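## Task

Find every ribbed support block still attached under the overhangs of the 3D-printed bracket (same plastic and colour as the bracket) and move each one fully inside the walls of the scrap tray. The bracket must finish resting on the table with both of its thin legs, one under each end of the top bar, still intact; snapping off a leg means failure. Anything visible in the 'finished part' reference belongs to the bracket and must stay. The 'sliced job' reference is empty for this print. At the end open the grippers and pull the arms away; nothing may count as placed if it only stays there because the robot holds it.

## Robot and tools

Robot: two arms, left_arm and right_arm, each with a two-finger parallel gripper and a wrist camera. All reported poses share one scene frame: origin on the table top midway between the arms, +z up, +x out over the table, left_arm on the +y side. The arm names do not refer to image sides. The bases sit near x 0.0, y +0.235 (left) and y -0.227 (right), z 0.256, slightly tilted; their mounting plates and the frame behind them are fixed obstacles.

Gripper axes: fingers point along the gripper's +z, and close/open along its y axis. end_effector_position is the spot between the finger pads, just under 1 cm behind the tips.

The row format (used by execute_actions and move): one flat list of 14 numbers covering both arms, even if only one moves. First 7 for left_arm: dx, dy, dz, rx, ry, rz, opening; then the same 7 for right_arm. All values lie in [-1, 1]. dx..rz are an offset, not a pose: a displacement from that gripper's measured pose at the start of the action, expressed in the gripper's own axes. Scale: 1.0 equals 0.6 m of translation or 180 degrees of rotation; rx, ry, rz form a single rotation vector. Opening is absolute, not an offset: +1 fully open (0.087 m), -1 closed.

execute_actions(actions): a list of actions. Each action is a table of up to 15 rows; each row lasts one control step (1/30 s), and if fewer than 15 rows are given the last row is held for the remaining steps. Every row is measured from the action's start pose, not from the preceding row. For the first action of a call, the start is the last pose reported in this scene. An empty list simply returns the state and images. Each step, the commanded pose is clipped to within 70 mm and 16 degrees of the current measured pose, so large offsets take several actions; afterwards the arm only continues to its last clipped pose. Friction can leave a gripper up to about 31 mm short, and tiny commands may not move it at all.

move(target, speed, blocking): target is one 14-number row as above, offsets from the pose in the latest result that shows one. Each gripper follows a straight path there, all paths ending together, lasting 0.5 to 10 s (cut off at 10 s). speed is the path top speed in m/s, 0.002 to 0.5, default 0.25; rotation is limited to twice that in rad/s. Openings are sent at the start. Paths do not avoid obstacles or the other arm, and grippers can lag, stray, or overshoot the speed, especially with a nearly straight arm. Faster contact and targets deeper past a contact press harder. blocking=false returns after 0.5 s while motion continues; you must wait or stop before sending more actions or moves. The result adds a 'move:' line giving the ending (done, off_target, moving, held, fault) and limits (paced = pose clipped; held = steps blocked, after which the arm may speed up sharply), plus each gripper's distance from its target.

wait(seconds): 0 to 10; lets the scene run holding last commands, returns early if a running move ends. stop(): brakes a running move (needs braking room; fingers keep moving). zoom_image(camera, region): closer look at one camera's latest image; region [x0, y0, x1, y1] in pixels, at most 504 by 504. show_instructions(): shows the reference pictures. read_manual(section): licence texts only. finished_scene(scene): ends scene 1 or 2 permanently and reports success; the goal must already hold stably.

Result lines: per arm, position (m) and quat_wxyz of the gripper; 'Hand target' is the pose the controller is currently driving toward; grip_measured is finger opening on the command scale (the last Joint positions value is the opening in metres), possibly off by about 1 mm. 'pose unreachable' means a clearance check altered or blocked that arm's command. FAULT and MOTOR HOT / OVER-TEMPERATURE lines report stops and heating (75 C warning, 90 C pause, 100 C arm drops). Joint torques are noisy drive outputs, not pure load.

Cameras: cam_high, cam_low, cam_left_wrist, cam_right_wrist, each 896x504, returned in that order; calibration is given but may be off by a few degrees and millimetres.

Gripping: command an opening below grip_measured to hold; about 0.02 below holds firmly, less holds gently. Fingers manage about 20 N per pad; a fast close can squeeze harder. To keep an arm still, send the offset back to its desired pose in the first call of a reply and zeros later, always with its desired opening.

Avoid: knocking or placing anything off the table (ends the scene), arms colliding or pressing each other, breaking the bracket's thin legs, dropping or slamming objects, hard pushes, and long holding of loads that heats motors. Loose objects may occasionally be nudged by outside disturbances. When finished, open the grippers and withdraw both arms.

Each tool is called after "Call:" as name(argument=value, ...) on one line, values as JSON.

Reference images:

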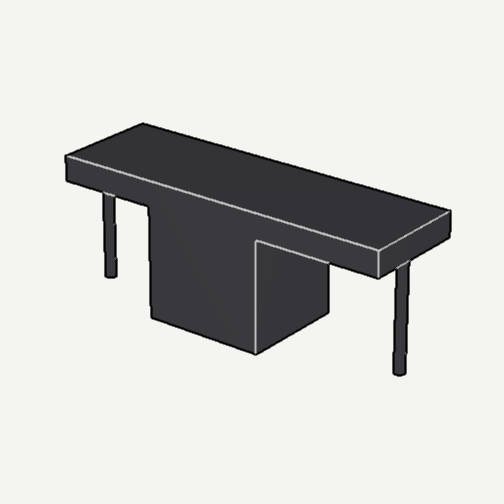

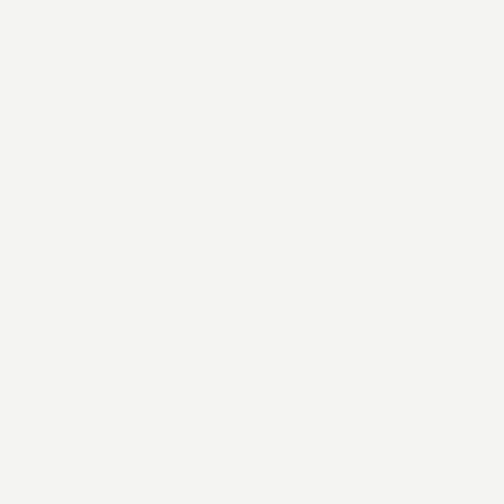

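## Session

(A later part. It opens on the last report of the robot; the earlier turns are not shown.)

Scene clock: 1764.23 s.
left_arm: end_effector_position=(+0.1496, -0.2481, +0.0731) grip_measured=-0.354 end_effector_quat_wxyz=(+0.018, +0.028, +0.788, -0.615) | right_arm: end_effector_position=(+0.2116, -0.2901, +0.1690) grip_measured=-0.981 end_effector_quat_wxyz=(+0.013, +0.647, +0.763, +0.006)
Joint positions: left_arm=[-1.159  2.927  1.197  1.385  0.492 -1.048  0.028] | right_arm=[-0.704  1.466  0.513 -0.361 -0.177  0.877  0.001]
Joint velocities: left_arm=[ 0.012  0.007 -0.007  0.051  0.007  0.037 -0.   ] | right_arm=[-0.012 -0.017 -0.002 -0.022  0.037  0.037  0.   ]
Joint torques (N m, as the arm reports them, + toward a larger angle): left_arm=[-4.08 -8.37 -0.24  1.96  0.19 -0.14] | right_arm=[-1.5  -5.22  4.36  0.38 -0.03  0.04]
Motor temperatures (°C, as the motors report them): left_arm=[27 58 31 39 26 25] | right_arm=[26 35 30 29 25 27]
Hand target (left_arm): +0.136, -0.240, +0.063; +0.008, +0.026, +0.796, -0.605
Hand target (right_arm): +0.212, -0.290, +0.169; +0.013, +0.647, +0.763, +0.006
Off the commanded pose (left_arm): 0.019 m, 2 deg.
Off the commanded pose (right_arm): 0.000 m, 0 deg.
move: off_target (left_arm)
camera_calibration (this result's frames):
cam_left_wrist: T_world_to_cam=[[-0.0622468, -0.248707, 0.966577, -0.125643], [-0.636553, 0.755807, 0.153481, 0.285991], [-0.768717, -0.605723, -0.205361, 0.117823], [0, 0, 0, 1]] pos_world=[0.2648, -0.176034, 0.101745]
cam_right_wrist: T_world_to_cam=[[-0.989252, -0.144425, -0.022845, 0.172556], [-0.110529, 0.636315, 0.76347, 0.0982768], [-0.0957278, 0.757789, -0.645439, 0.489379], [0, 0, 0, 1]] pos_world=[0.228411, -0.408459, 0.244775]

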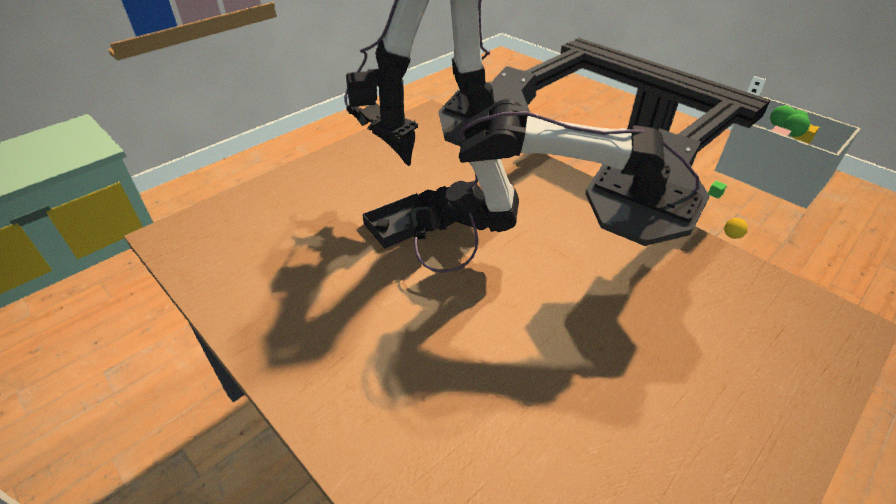

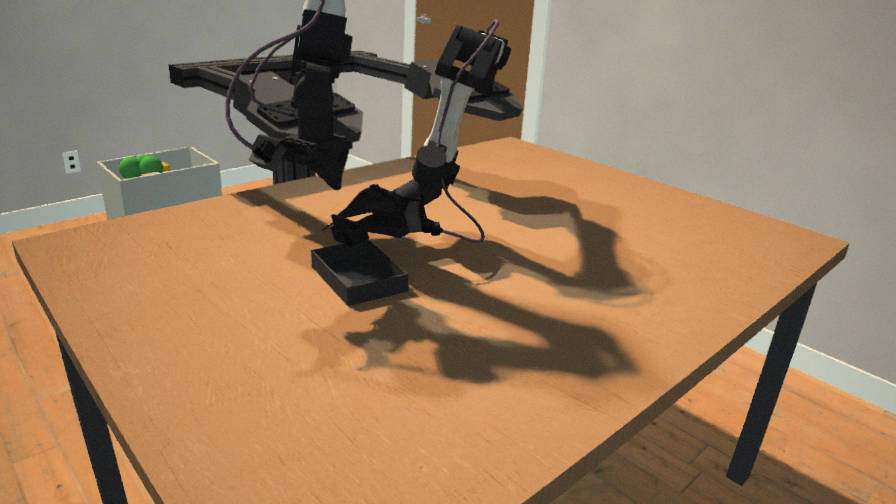

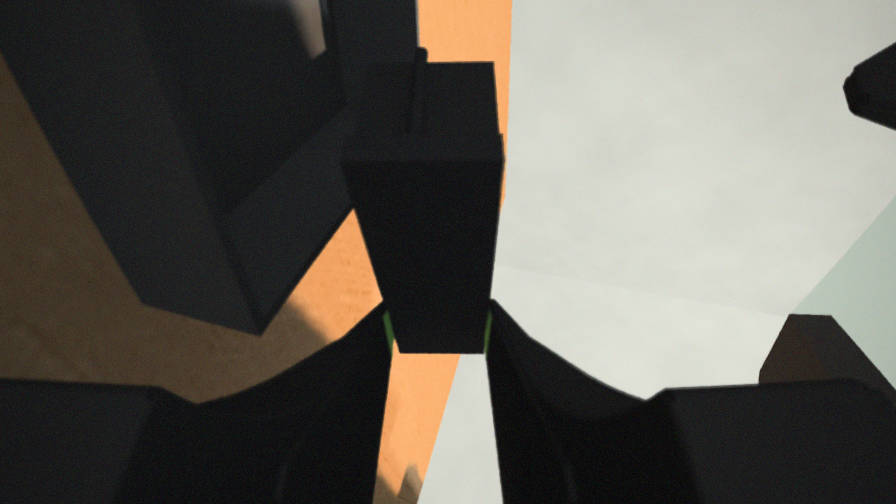

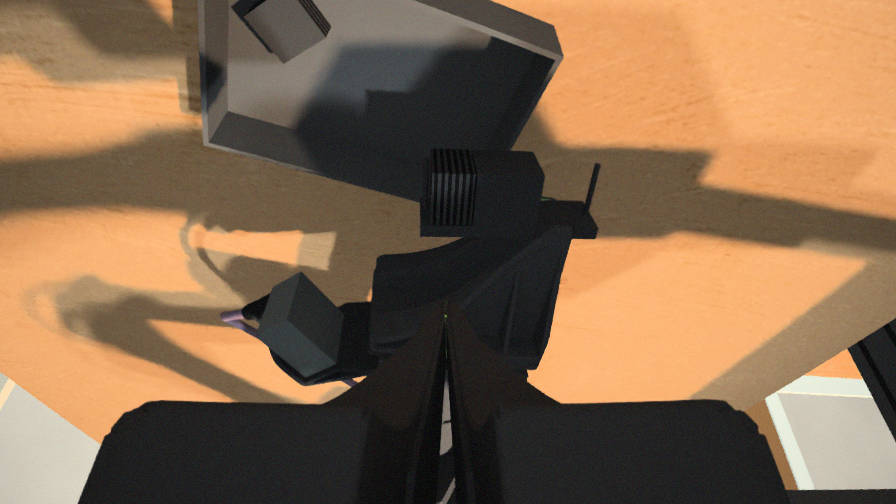

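Call:
move(target=[0.0328, 0.0215, -0.0112, -0.010, 0.011, -0.004, -0.40, 0, 0, 0, 0, 0, 0, -1], speed=0.02)

Scene clock: 1768.20 s.
left_arm: end_effector_position=(+0.1497, -0.2481, +0.0730) grip_measured=-0.354 end_effector_quat_wxyz=(+0.020, +0.029, +0.787, -0.615) | right_arm: end_effector_position=(+0.2116, -0.2901, +0.1690) grip_measured=-0.981 end_effector_quat_wxyz=(+0.013, +0.647, +0.763, +0.006)
Joint positions: left_arm=[-1.159  2.927  1.197  1.385  0.492 -1.045  0.028] | right_arm=[-0.704  1.466  0.513 -0.361 -0.177  0.877  0.001]
Joint velocities: left_arm=[-0.012  0.002 -0.002 -0.022  0.022  0.007  0.001] | right_arm=[ 0.012 -0.002 -0.007 -0.022 -0.051 -0.007  0.   ]
Joint torques (N m, as the arm reports them, + toward a larger angle): left_arm=[-4.23 -8.54 -0.73  1.85  0.34 -0.05] | right_arm=[-1.43 -5.32  4.33  0.38  0.    0.03]
Motor temperatures (°C, as the motors report them): left_arm=[27 57 31 39 26 25] | right_arm=[26 34 30 29 25 27]
Hand target (left_arm): +0.131, -0.238, +0.061; +0.001, +0.034, +0.798, -0.602
Hand target (right_arm): +0.212, -0.290, +0.169; +0.013, +0.647, +0.763, +0.006
Off the commanded pose (left_arm): 0.025 m, 3 deg.
Off the commanded pose (right_arm): 0.000 m, 0 deg.
move: off_target (left_arm)
camera_calibration (this result's frames):
cam_left_wrist: T_world_to_cam=[[-0.0654677, -0.24854, 0.966407, -0.125015], [-0.636817, 0.756025, 0.151294, 0.286327], [-0.76823, -0.60552, -0.20777, 0.118041], [0, 0, 0, 1]] pos_world=[0.264836, -0.176065, 0.102021]
cam_right_wrist: T_world_to_cam=[[-0.989252, -0.144425, -0.022845, 0.172556], [-0.110529, 0.636315, 0.76347, 0.0982768], [-0.0957278, 0.757789, -0.645439, 0.489379], [0, 0, 0, 1]] pos_world=[0.228411, -0.408459, 0.244775]

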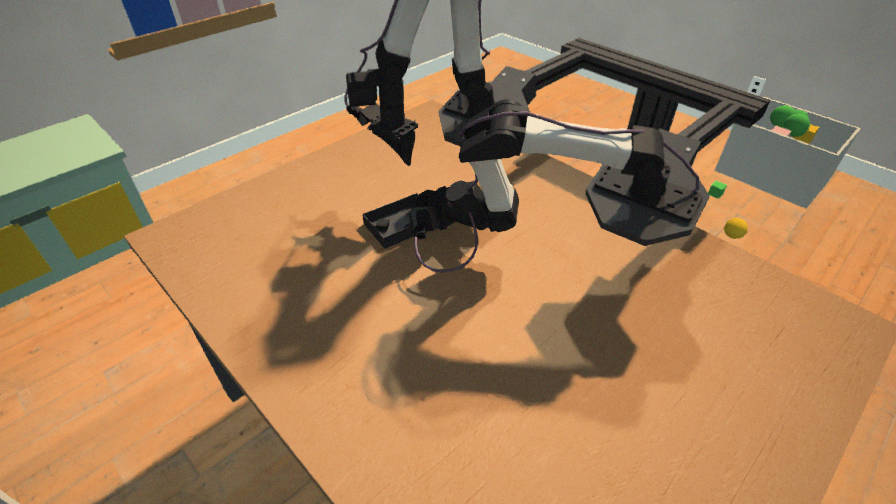

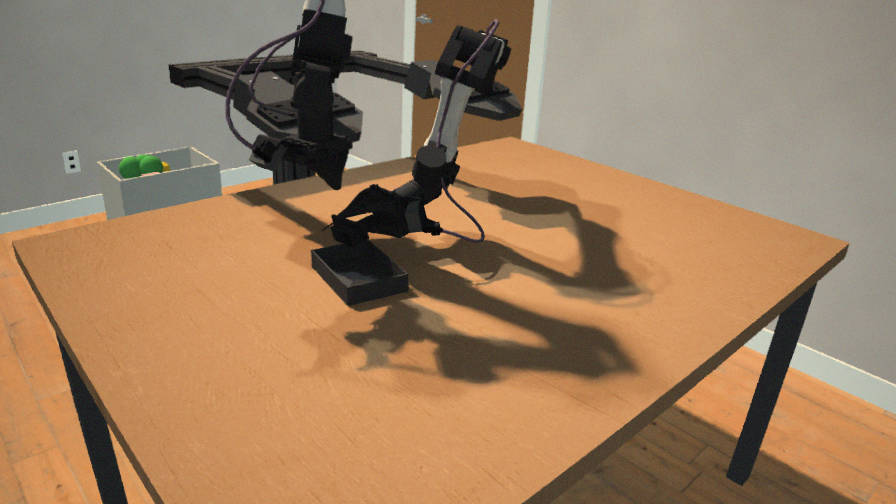

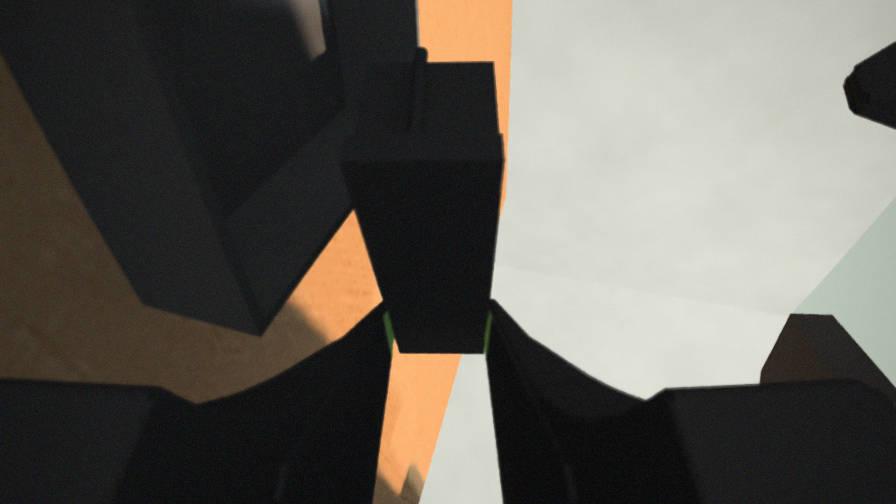

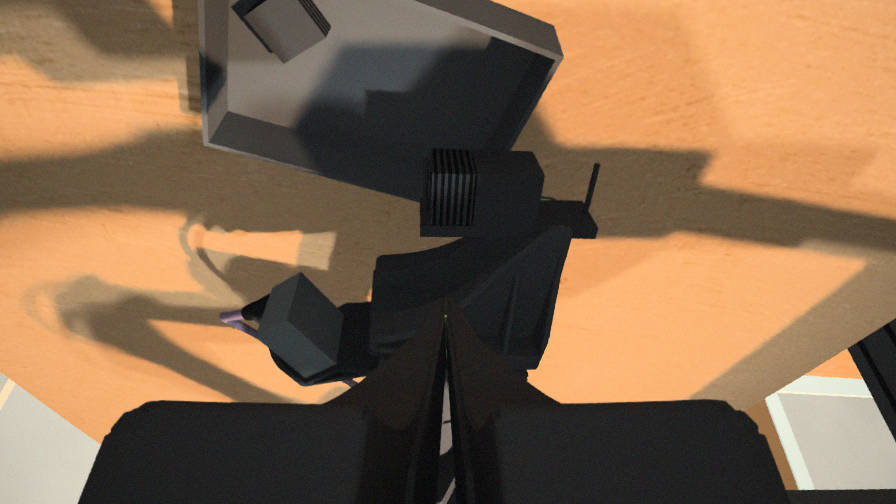

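Call:
zoom_image(camera="cam_right_wrist", region=[400, 120, 560, 250])

Region (400, 120, 560, 250) of cam_right_wrist's 896x504 image, scaled by 3.150, with more detail than that image has; it fills the top 410 rows of this view, and the rest is white.

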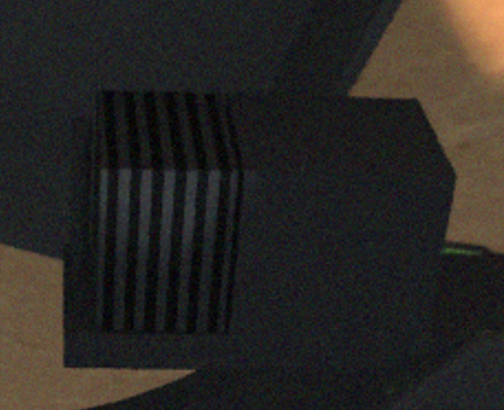

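Call:
move(target=[0.0153, 0.0267, 0, -0.008, 0.006, -0.004, -0.40, 0.0445, -0.0047, 0.1295, 0, 0, 0, -1], speed=0.05)

Scene clock: 1783.13 s.
left_arm: end_effector_position=(+0.1453, -0.2449, +0.0665) grip_measured=-0.354 end_effector_quat_wxyz=(+0.015, +0.029, +0.791, -0.611) | right_arm: end_effector_position=(+0.2196, -0.2719, +0.0952) grip_measured=-0.981 end_effector_quat_wxyz=(+0.028, +0.645, +0.763, +0.013)
Joint positions: left_arm=[-1.159  2.942  1.197  1.385  0.492 -1.043  0.028] | right_arm=[-0.559  1.815  0.437  0.12  -0.141  1.02   0.001]
Joint velocities: left_arm=[-0.007  0.012 -0.002 -0.037  0.007 -0.022  0.   ] | right_arm=[ 0.002  0.002  0.002 -0.095 -0.007 -0.095  0.   ]
Joint torques (N m, as the arm reports them, + toward a larger angle): left_arm=[-2.97 -8.29  3.16  1.69  0.34 -0.07] | right_arm=[-0.4  -5.09 -0.62  0.51  0.08  0.09]
Motor temperatures (°C, as the motors report them): left_arm=[27 56 30 40 26 25] | right_arm=[26 34 30 29 25 27]
Hand target (left_arm): +0.142, -0.244, +0.057; +0.009, +0.030, +0.796, -0.605
Hand target (right_arm): +0.207, -0.265, +0.092; +0.013, +0.647, +0.763, +0.006
Off the commanded pose (left_arm): 0.010 m, 1 deg.
Off the commanded pose (right_arm): 0.015 m, 2 deg.
move: off_target (right_arm)
camera_calibration (this result's frames):
cam_left_wrist: T_world_to_cam=[[-0.0603229, -0.259938, 0.963739, -0.121565], [-0.632397, 0.756959, 0.164582, 0.280801], [-0.772292, -0.599537, -0.210046, 0.117518], [0, 0, 0, 1]] pos_world=[0.261002, -0.173698, 0.095626]
cam_right_wrist: T_world_to_cam=[[-0.987647, -0.147747, -0.052195, 0.182977], [-0.136046, 0.643241, 0.75348, 0.15235], [-0.0777506, 0.751273, -0.655396, 0.423921], [0, 0, 0, 1]] pos_world=[0.234403, -0.389444, 0.172594]

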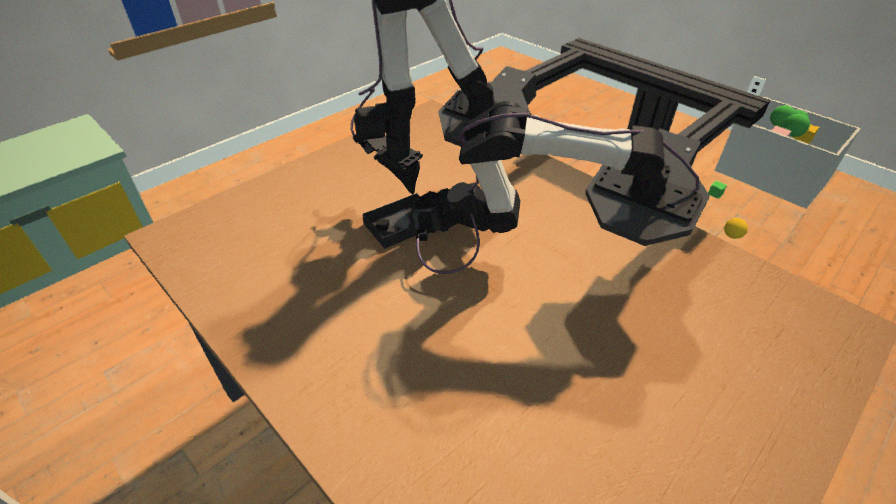

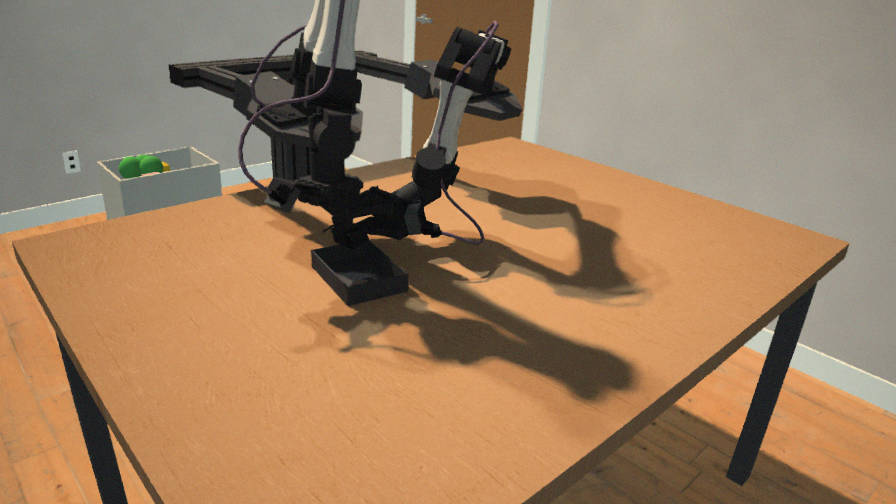

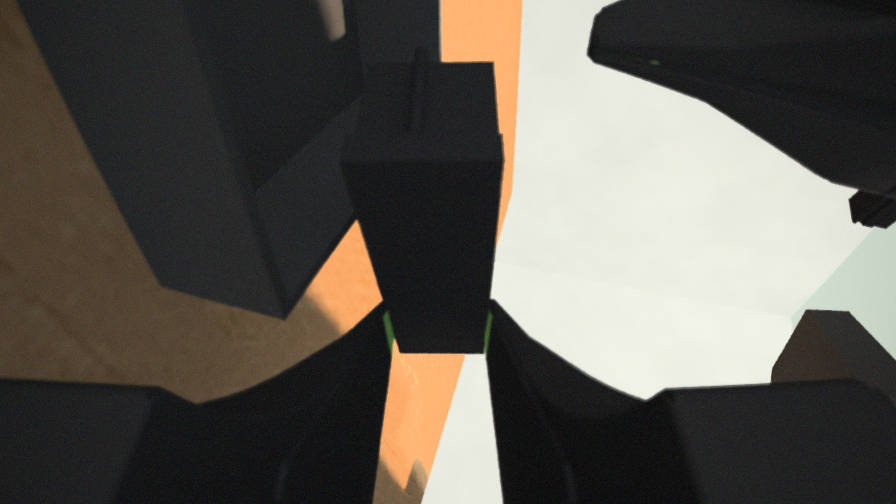

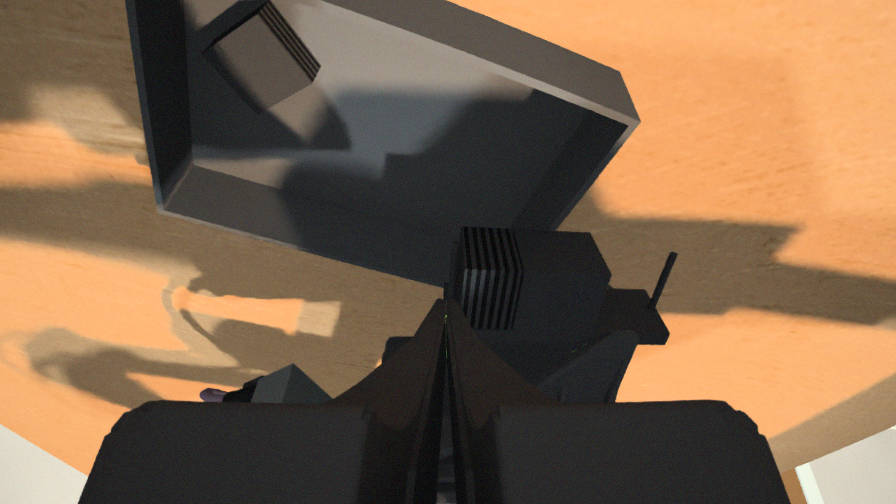

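Call:
zoom_image(camera="cam_right_wrist", region=[420, 200, 620, 350])

Region (420, 200, 620, 350) of cam_right_wrist's 896x504 image, scaled by 2.520, with more detail than that image has; it fills the top 378 rows of this view, and the rest is white.

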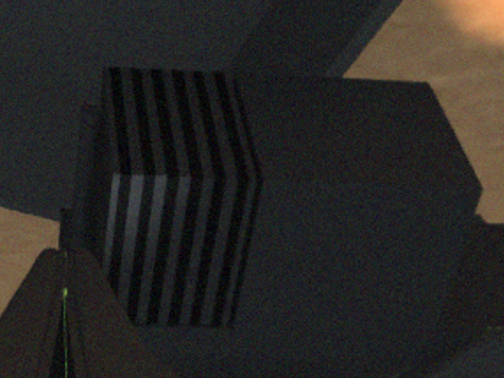

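Call:
move(target=[0.0063, 0.0195, 0.0033, -0.006, 0.004, -0.004, -0.40, 0.0382, -0.0448, 0.0098, 0, 0, 0, -1], speed=0.03)

Scene clock: 1797.80 s.
left_arm: end_effector_position=(+0.1453, -0.2448, +0.0665) grip_measured=-0.354 end_effector_quat_wxyz=(+0.015, +0.029, +0.791, -0.611) | right_arm: end_effector_position=(+0.2026, -0.2610, +0.0913) grip_measured=-0.981 end_effector_quat_wxyz=(+0.043, +0.643, +0.764, +0.019)
Joint positions: left_arm=[-1.159  2.942  1.197  1.385  0.492 -1.043  0.028] | right_arm=[-0.541  1.815  0.325  0.266 -0.139  1.038  0.001]
Joint velocities: left_arm=[ 0.007 -0.007 -0.002  0.037 -0.066 -0.037 -0.001] | right_arm=[-0.002  0.002 -0.012  0.051  0.007 -0.022 -0.001]
Joint torques (N m, as the arm reports them, + toward a larger angle): left_arm=[-2.63 -8.1   3.58  1.67  0.33 -0.07] | right_arm=[-0.28 -3.98 -1.27  0.57  0.08  0.11]
Motor temperatures (°C, as the motors report them): left_arm=[27 55 30 40 26 25] | right_arm=[26 34 29 29 25 27]
Hand target (left_arm): +0.142, -0.243, +0.055; +0.007, +0.028, +0.797, -0.603
Hand target (right_arm): +0.189, -0.255, +0.088; +0.028, +0.645, +0.764, +0.013
Off the commanded pose (left_arm): 0.012 m, 1 deg.
Off the commanded pose (right_arm): 0.015 m, 2 deg.
move: off_target (left_arm, right_arm)
camera_calibration (this result's frames):
cam_left_wrist: T_world_to_cam=[[-0.0601476, -0.260224, 0.963673, -0.121588], [-0.632286, 0.756973, 0.164944, 0.280731], [-0.772396, -0.599396, -0.210066, 0.11754], [0, 0, 0, 1]] pos_world=[0.260976, -0.173693, 0.095557]
cam_right_wrist: T_world_to_cam=[[-0.985033, -0.151979, -0.0813185, 0.168568], [-0.161535, 0.649333, 0.743151, 0.153653], [-0.0601409, 0.745164, -0.664164, 0.407466], [0, 0, 0, 1]] pos_world=[0.215371, -0.377782, 0.170144]

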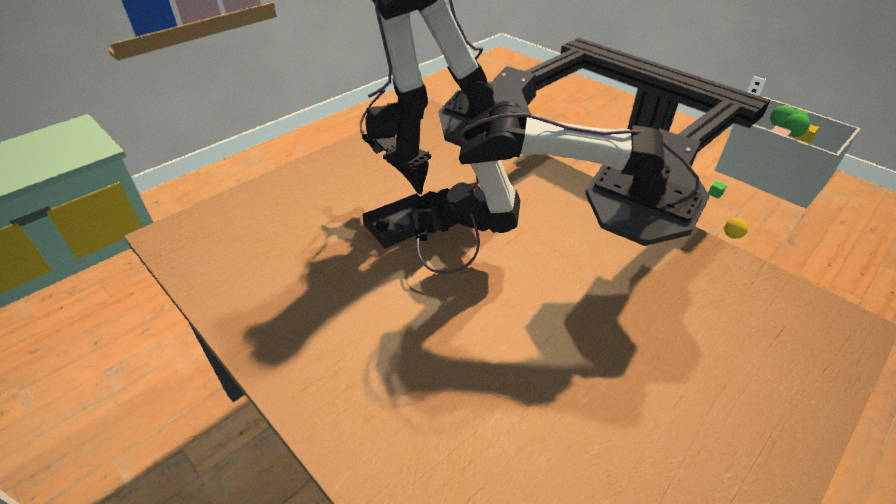

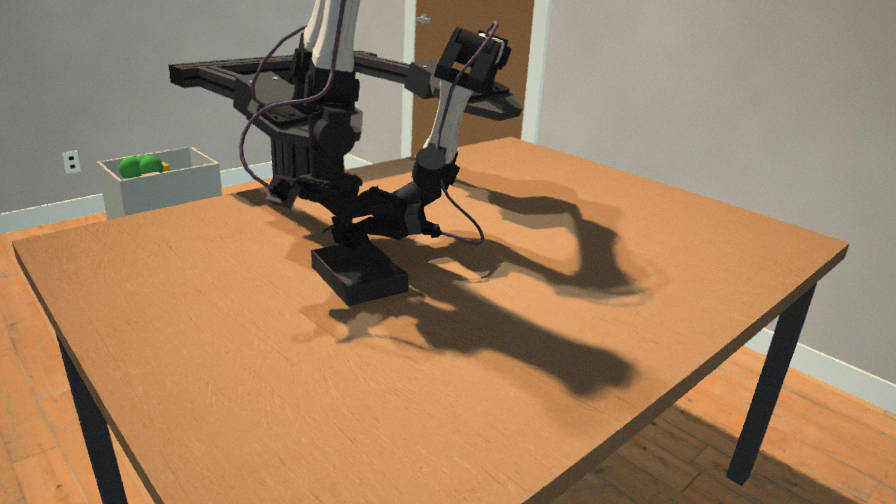

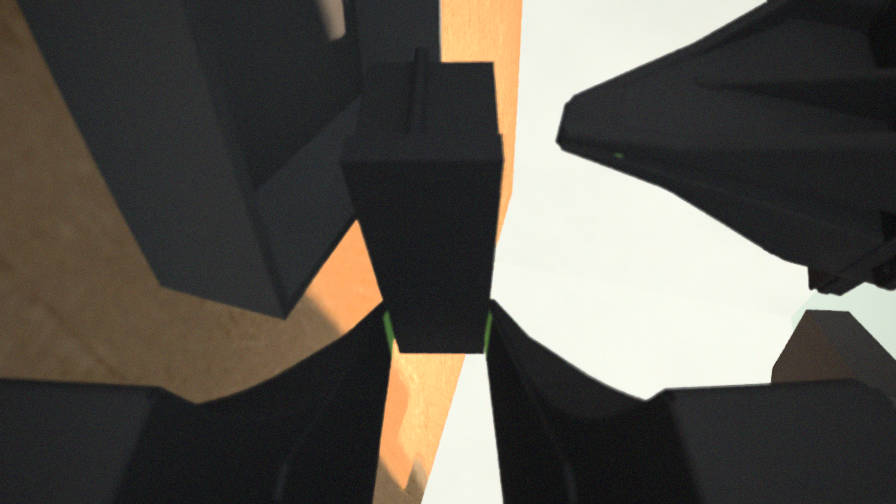

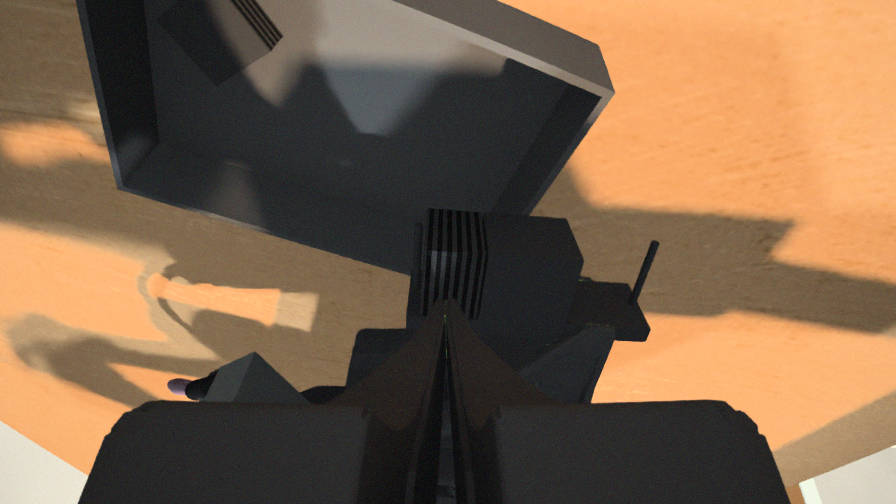

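Call:
move(target=[0.0063, 0.0195, 0.0033, -0.006, 0.004, -0.004, -0.40, 0.0203, -0.0255, 0.0205, 0.012, 0, 0, -1], speed=0.02)

Scene clock: 1805.00 s.
left_arm: end_effector_position=(+0.1453, -0.2448, +0.0665) grip_measured=-0.354 end_effector_quat_wxyz=(+0.015, +0.029, +0.791, -0.611) | right_arm: end_effector_position=(+0.2027, -0.2596, +0.0802) grip_measured=-0.981 end_effector_quat_wxyz=(+0.047, +0.642, +0.765, +0.013)
Joint positions: left_arm=[-1.159  2.942  1.197  1.385  0.492 -1.043  0.028] | right_arm=[-0.512  1.884  0.325  0.344 -0.113  1.062  0.001]
Joint velocities: left_arm=[-0.007  0.002 -0.002 -0.022 -0.007  0.081 -0.001] | right_arm=[-0.007 -0.012 -0.012 -0.022 -0.007 -0.007  0.   ]
Joint torques (N m, as the arm reports them, + toward a larger angle): left_arm=[-2.57 -8.1   3.5   1.63  0.35 -0.08] | right_arm=[-0.25 -4.59 -2.32  0.6   0.07  0.13]
Motor temperatures (°C, as the motors report them): left_arm=[27 54 30 39 26 25] | right_arm=[26 34 29 29 25 27]
Hand target (left_arm): +0.142, -0.243, +0.055; +0.007, +0.028, +0.797, -0.603
Hand target (right_arm): +0.187, -0.252, +0.078; +0.031, +0.644, +0.765, +0.004
Off the commanded pose (left_arm): 0.012 m, 1 deg.
Off the commanded pose (right_arm): 0.018 m, 2 deg.
move: off_target (left_arm, right_arm)
camera_calibration (this result's frames):
cam_left_wrist: T_world_to_cam=[[-0.0601476, -0.260224, 0.963673, -0.121588], [-0.632286, 0.756973, 0.164944, 0.280731], [-0.772396, -0.599396, -0.210066, 0.11754], [0, 0, 0, 1]] pos_world=[0.260976, -0.173693, 0.095557]
cam_right_wrist: T_world_to_cam=[[-0.984685, -0.156111, -0.0776148, 0.166547], [-0.162542, 0.66106, 0.732516, 0.165065], [-0.0630461, 0.733913, -0.676311, 0.397692], [0, 0, 0, 1]] pos_world=[0.215899, -0.37499, 0.160977]

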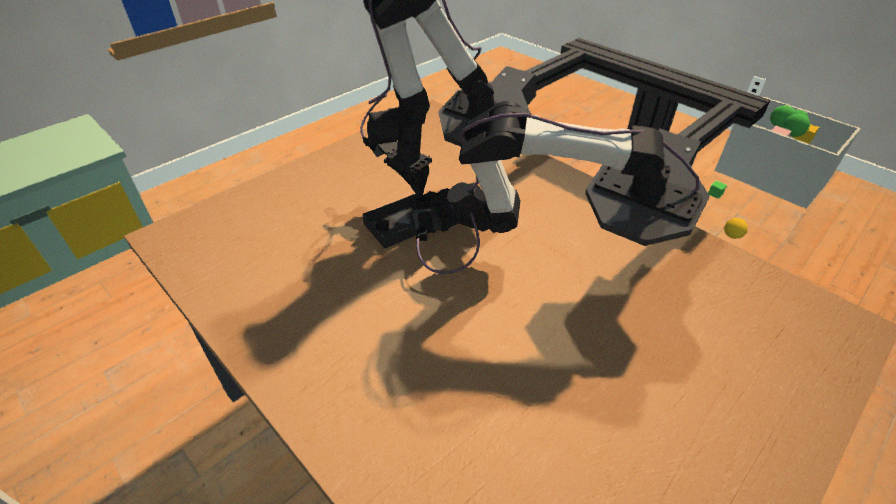

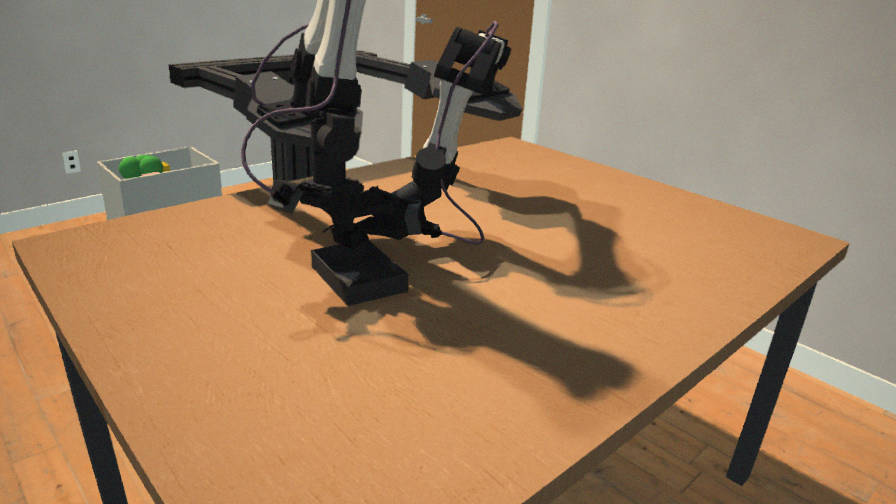

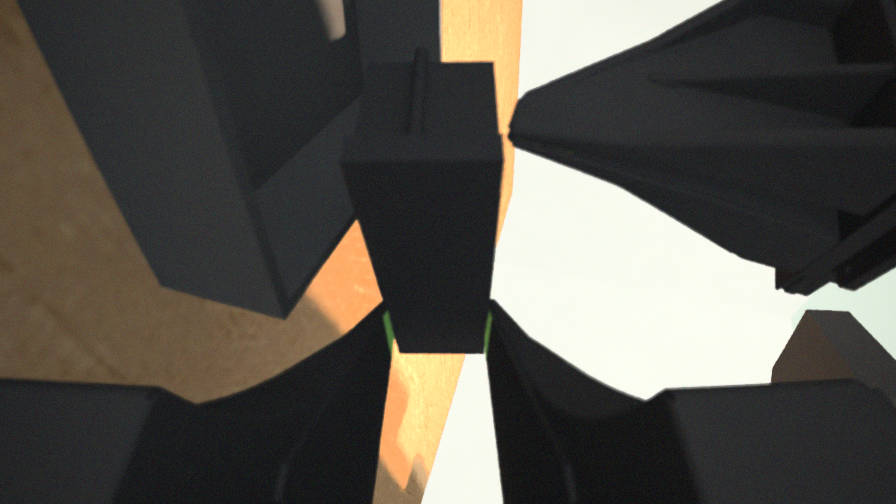

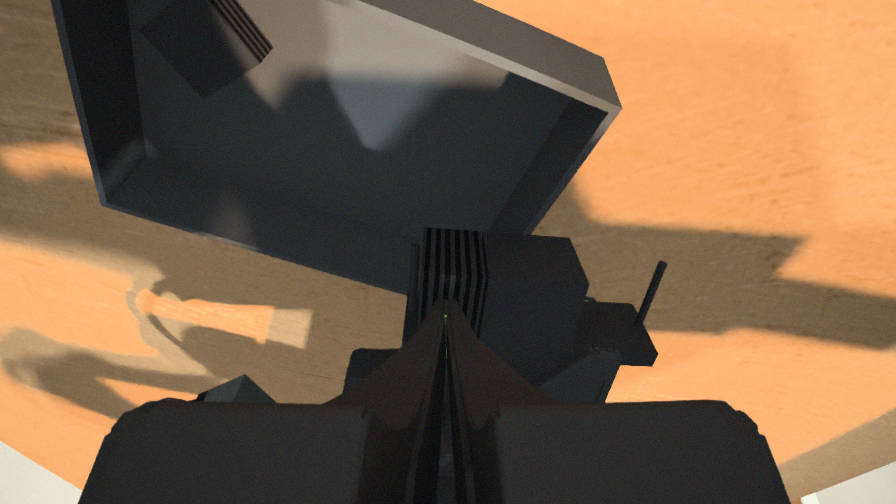

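Call:
move(target=[0.0063, 0.0195, 0.0033, -0.006, 0.004, -0.004, -0.40, 0.0085, -0.0143, 0.0, 0.0109, 0.0065, 0, -1], speed=0.02)

Scene clock: 1820.17 s.
left_arm: end_effector_position=(+0.1452, -0.2448, +0.0664) grip_measured=-0.354 end_effector_quat_wxyz=(+0.015, +0.029, +0.791, -0.610) | right_arm: end_effector_position=(+0.1978, -0.2580, +0.0802) grip_measured=-0.981 end_effector_quat_wxyz=(+0.038, +0.644, +0.764, +0.008)
Joint positions: left_arm=[-1.159  2.942  1.197  1.384  0.492 -1.043  0.028] | right_arm=[-0.512  1.884  0.325  0.323 -0.112  1.063  0.001]
Joint velocities: left_arm=[-0.007  0.002  0.022  0.022  0.007  0.051  0.   ] | right_arm=[-0.012  0.002 -0.002 -0.081 -0.066 -0.007 -0.001]
Joint torques (N m, as the arm reports them, + toward a larger angle): left_arm=[-2.66 -8.    3.58  1.65  0.36 -0.06] | right_arm=[-1.29 -5.38  0.33  0.37  0.   -0.03]
Motor temperatures (°C, as the motors report them): left_arm=[27 53 31 39 26 25] | right_arm=[26 34 29 29 25 27]
Hand target (left_arm): +0.142, -0.243, +0.055; +0.007, +0.028, +0.797, -0.603
Hand target (right_arm): +0.193, -0.256, +0.079; +0.029, +0.643, +0.766, +0.006
Off the commanded pose (left_arm): 0.012 m, 1 deg.
Off the commanded pose (right_arm): 0.005 m, 1 deg.
move: off_target (left_arm)
camera_calibration (this result's frames):
cam_left_wrist: T_world_to_cam=[[-0.0599723, -0.26051, 0.963607, -0.121611], [-0.632176, 0.756986, 0.165305, 0.280661], [-0.7725, -0.599255, -0.210086, 0.117561], [0, 0, 0, 1]] pos_world=[0.26095, -0.173688, 0.095488]
cam_right_wrist: T_world_to_cam=[[-0.986688, -0.151569, -0.0589311, 0.162089], [-0.14513, 0.657212, 0.739601, 0.158286], [-0.0733703, 0.738308, -0.670461, 0.398908], [0, 0, 0, 1]] pos_world=[0.212172, -0.373977, 0.159936]

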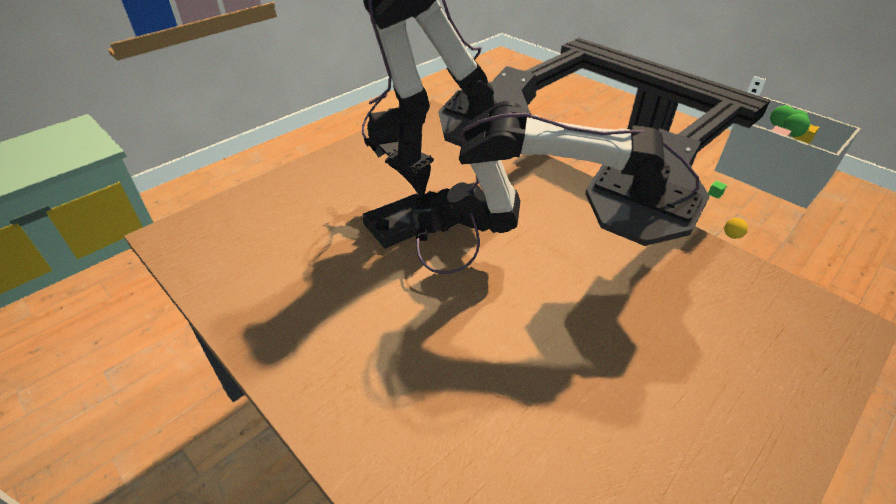

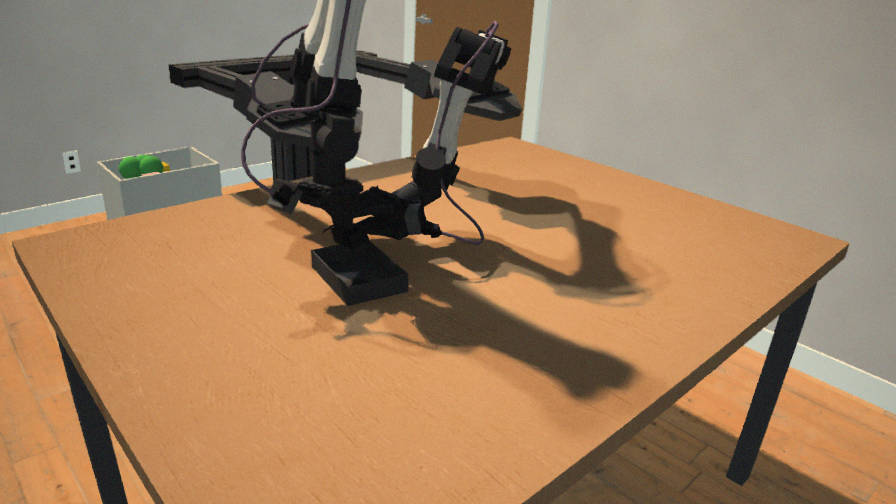

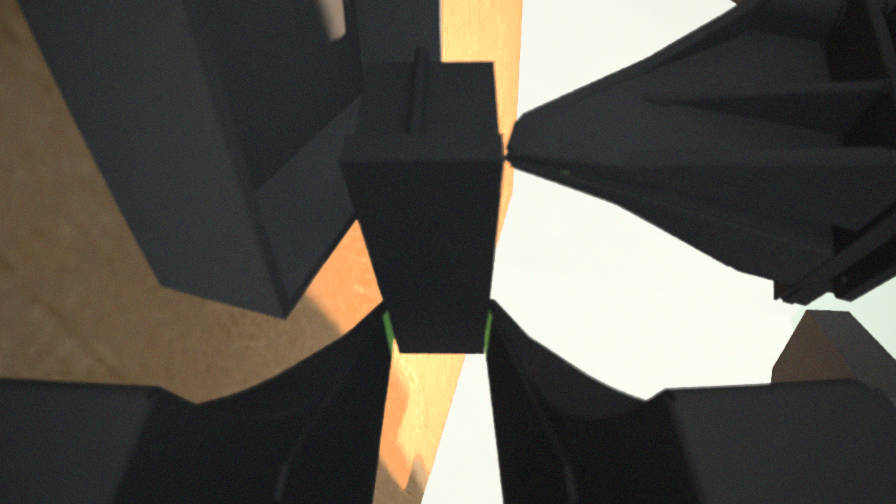

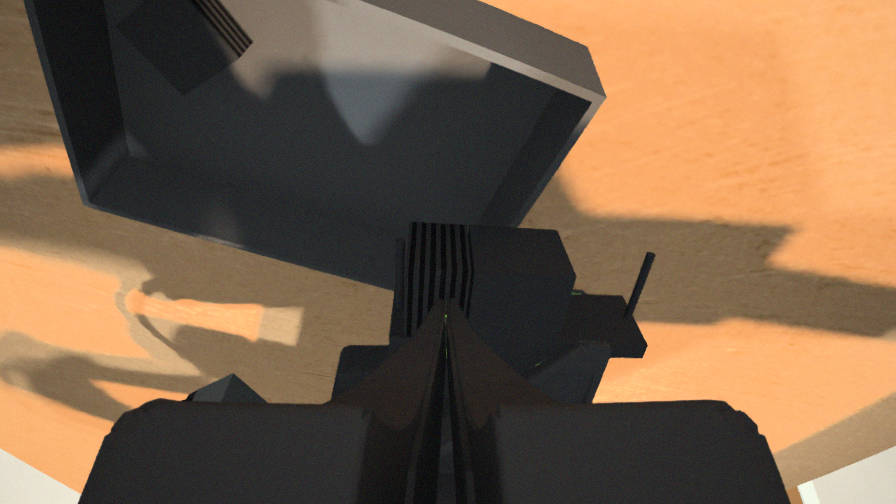

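Call:
move(target=[0.0063, 0.0195, 0.0033, -0.006, 0.004, -0.004, -0.40, 0.0068, -0.0009, 0.024, 0, 0, 0, -1], speed=0.012)

Scene clock: 1833.47 s.
left_arm: end_effector_position=(+0.1451, -0.2446, +0.0656) grip_measured=-0.354 end_effector_quat_wxyz=(+0.007, +0.018, +0.794, -0.607) | right_arm: end_effector_position=(+0.1981, -0.2576, +0.0725) grip_measured=-0.981 end_effector_quat_wxyz=(+0.041, +0.646, +0.762, +0.011)
Joint positions: left_arm=[-1.159  2.942  1.197  1.377  0.487 -1.066  0.028] | right_arm=[-0.508  1.94   0.325  0.386 -0.113  1.074  0.001]
Joint velocities: left_arm=[ 0.002  0.002  0.007 -0.022 -0.037  0.066 -0.   ] | right_arm=[ 0.007  0.012 -0.002 -0.022  0.007 -0.066  0.001]
Joint torques (N m, as the arm reports them, + toward a larger angle): left_arm=[-2.7  -7.98  3.67  1.69  0.44  0.19] | right_arm=[ 0.51 -2.78  0.66  0.79  0.12  0.13]
Motor temperatures (°C, as the motors report them): left_arm=[27 53 31 39 26 25] | right_arm=[26 34 28 29 25 27]
Hand target (left_arm): +0.142, -0.243, +0.055; +0.007, +0.028, +0.797, -0.603
Hand target (right_arm): +0.198, -0.255, +0.066; +0.038, +0.644, +0.764, +0.008
Off the commanded pose (left_arm): 0.012 m, 1 deg.
Off the commanded pose (right_arm): 0.007 m, 1 deg.
move: off_target (left_arm)
camera_calibration (this result's frames):
cam_left_wrist: T_world_to_cam=[[-0.0332283, -0.268938, 0.962584, -0.126691], [-0.63365, 0.750478, 0.187804, 0.277721], [-0.772906, -0.603701, -0.19535, 0.115416], [0, 0, 0, 1]] pos_world=[0.260974, -0.172819, 0.0923402]
cam_right_wrist: T_world_to_cam=[[-0.98702, -0.146023, -0.0668528, 0.164047], [-0.147313, 0.657412, 0.738991, 0.164302], [-0.0639601, 0.739247, -0.67039, 0.391814], [0, 0, 0, 1]] pos_world=[0.211182, -0.373707, 0.152217]

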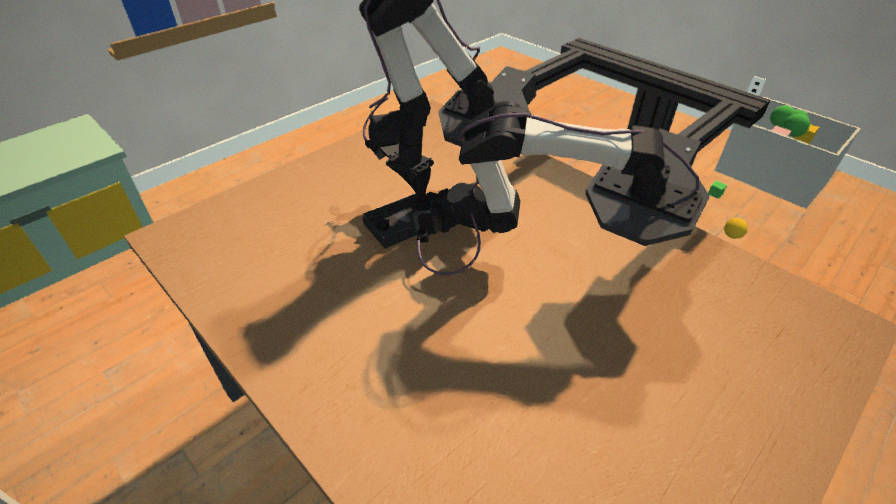

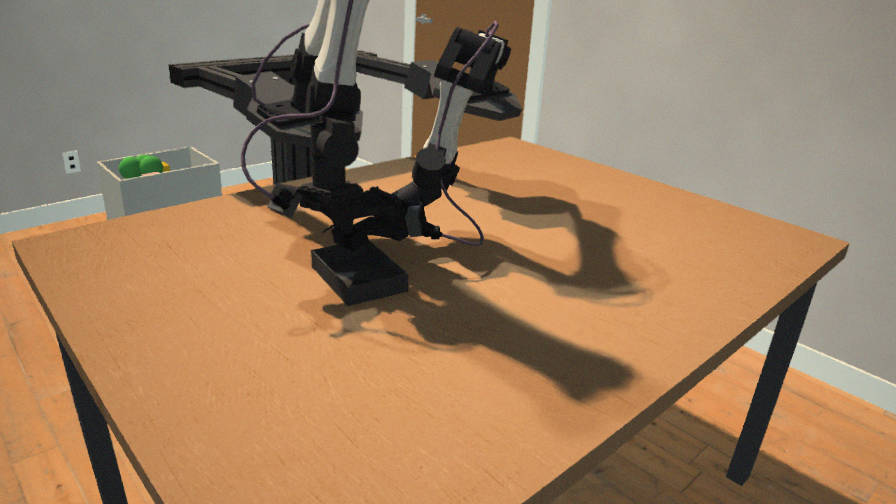

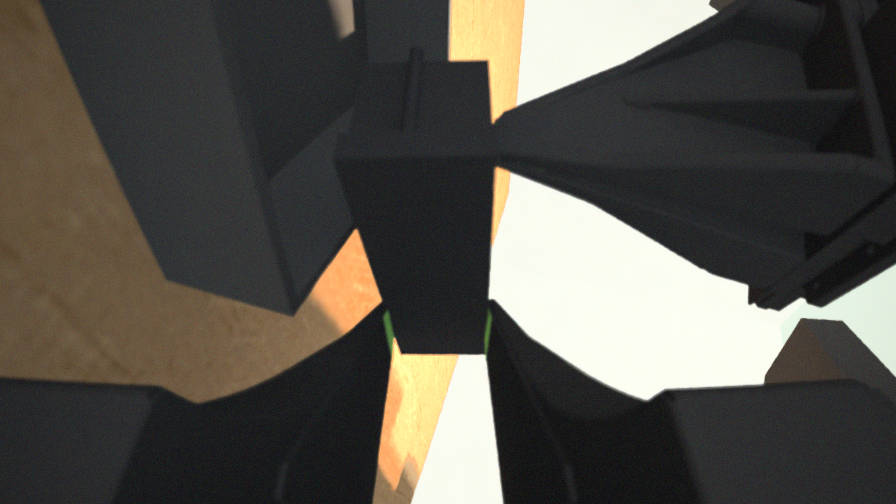

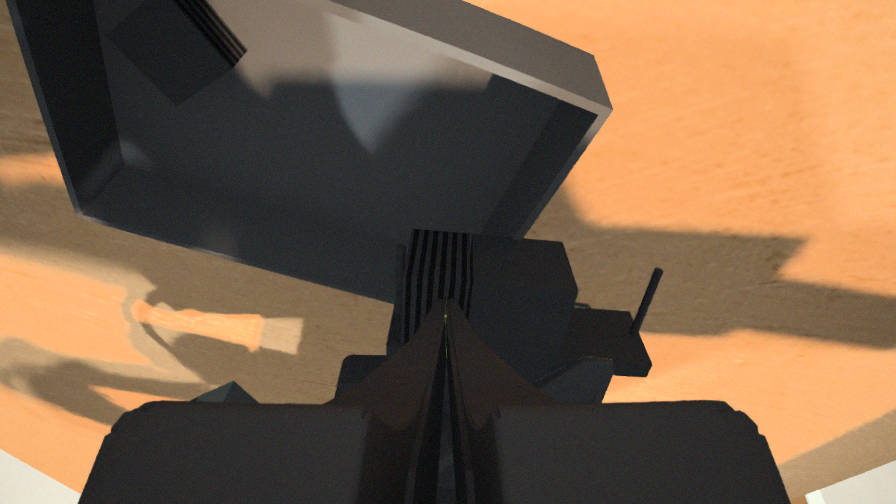

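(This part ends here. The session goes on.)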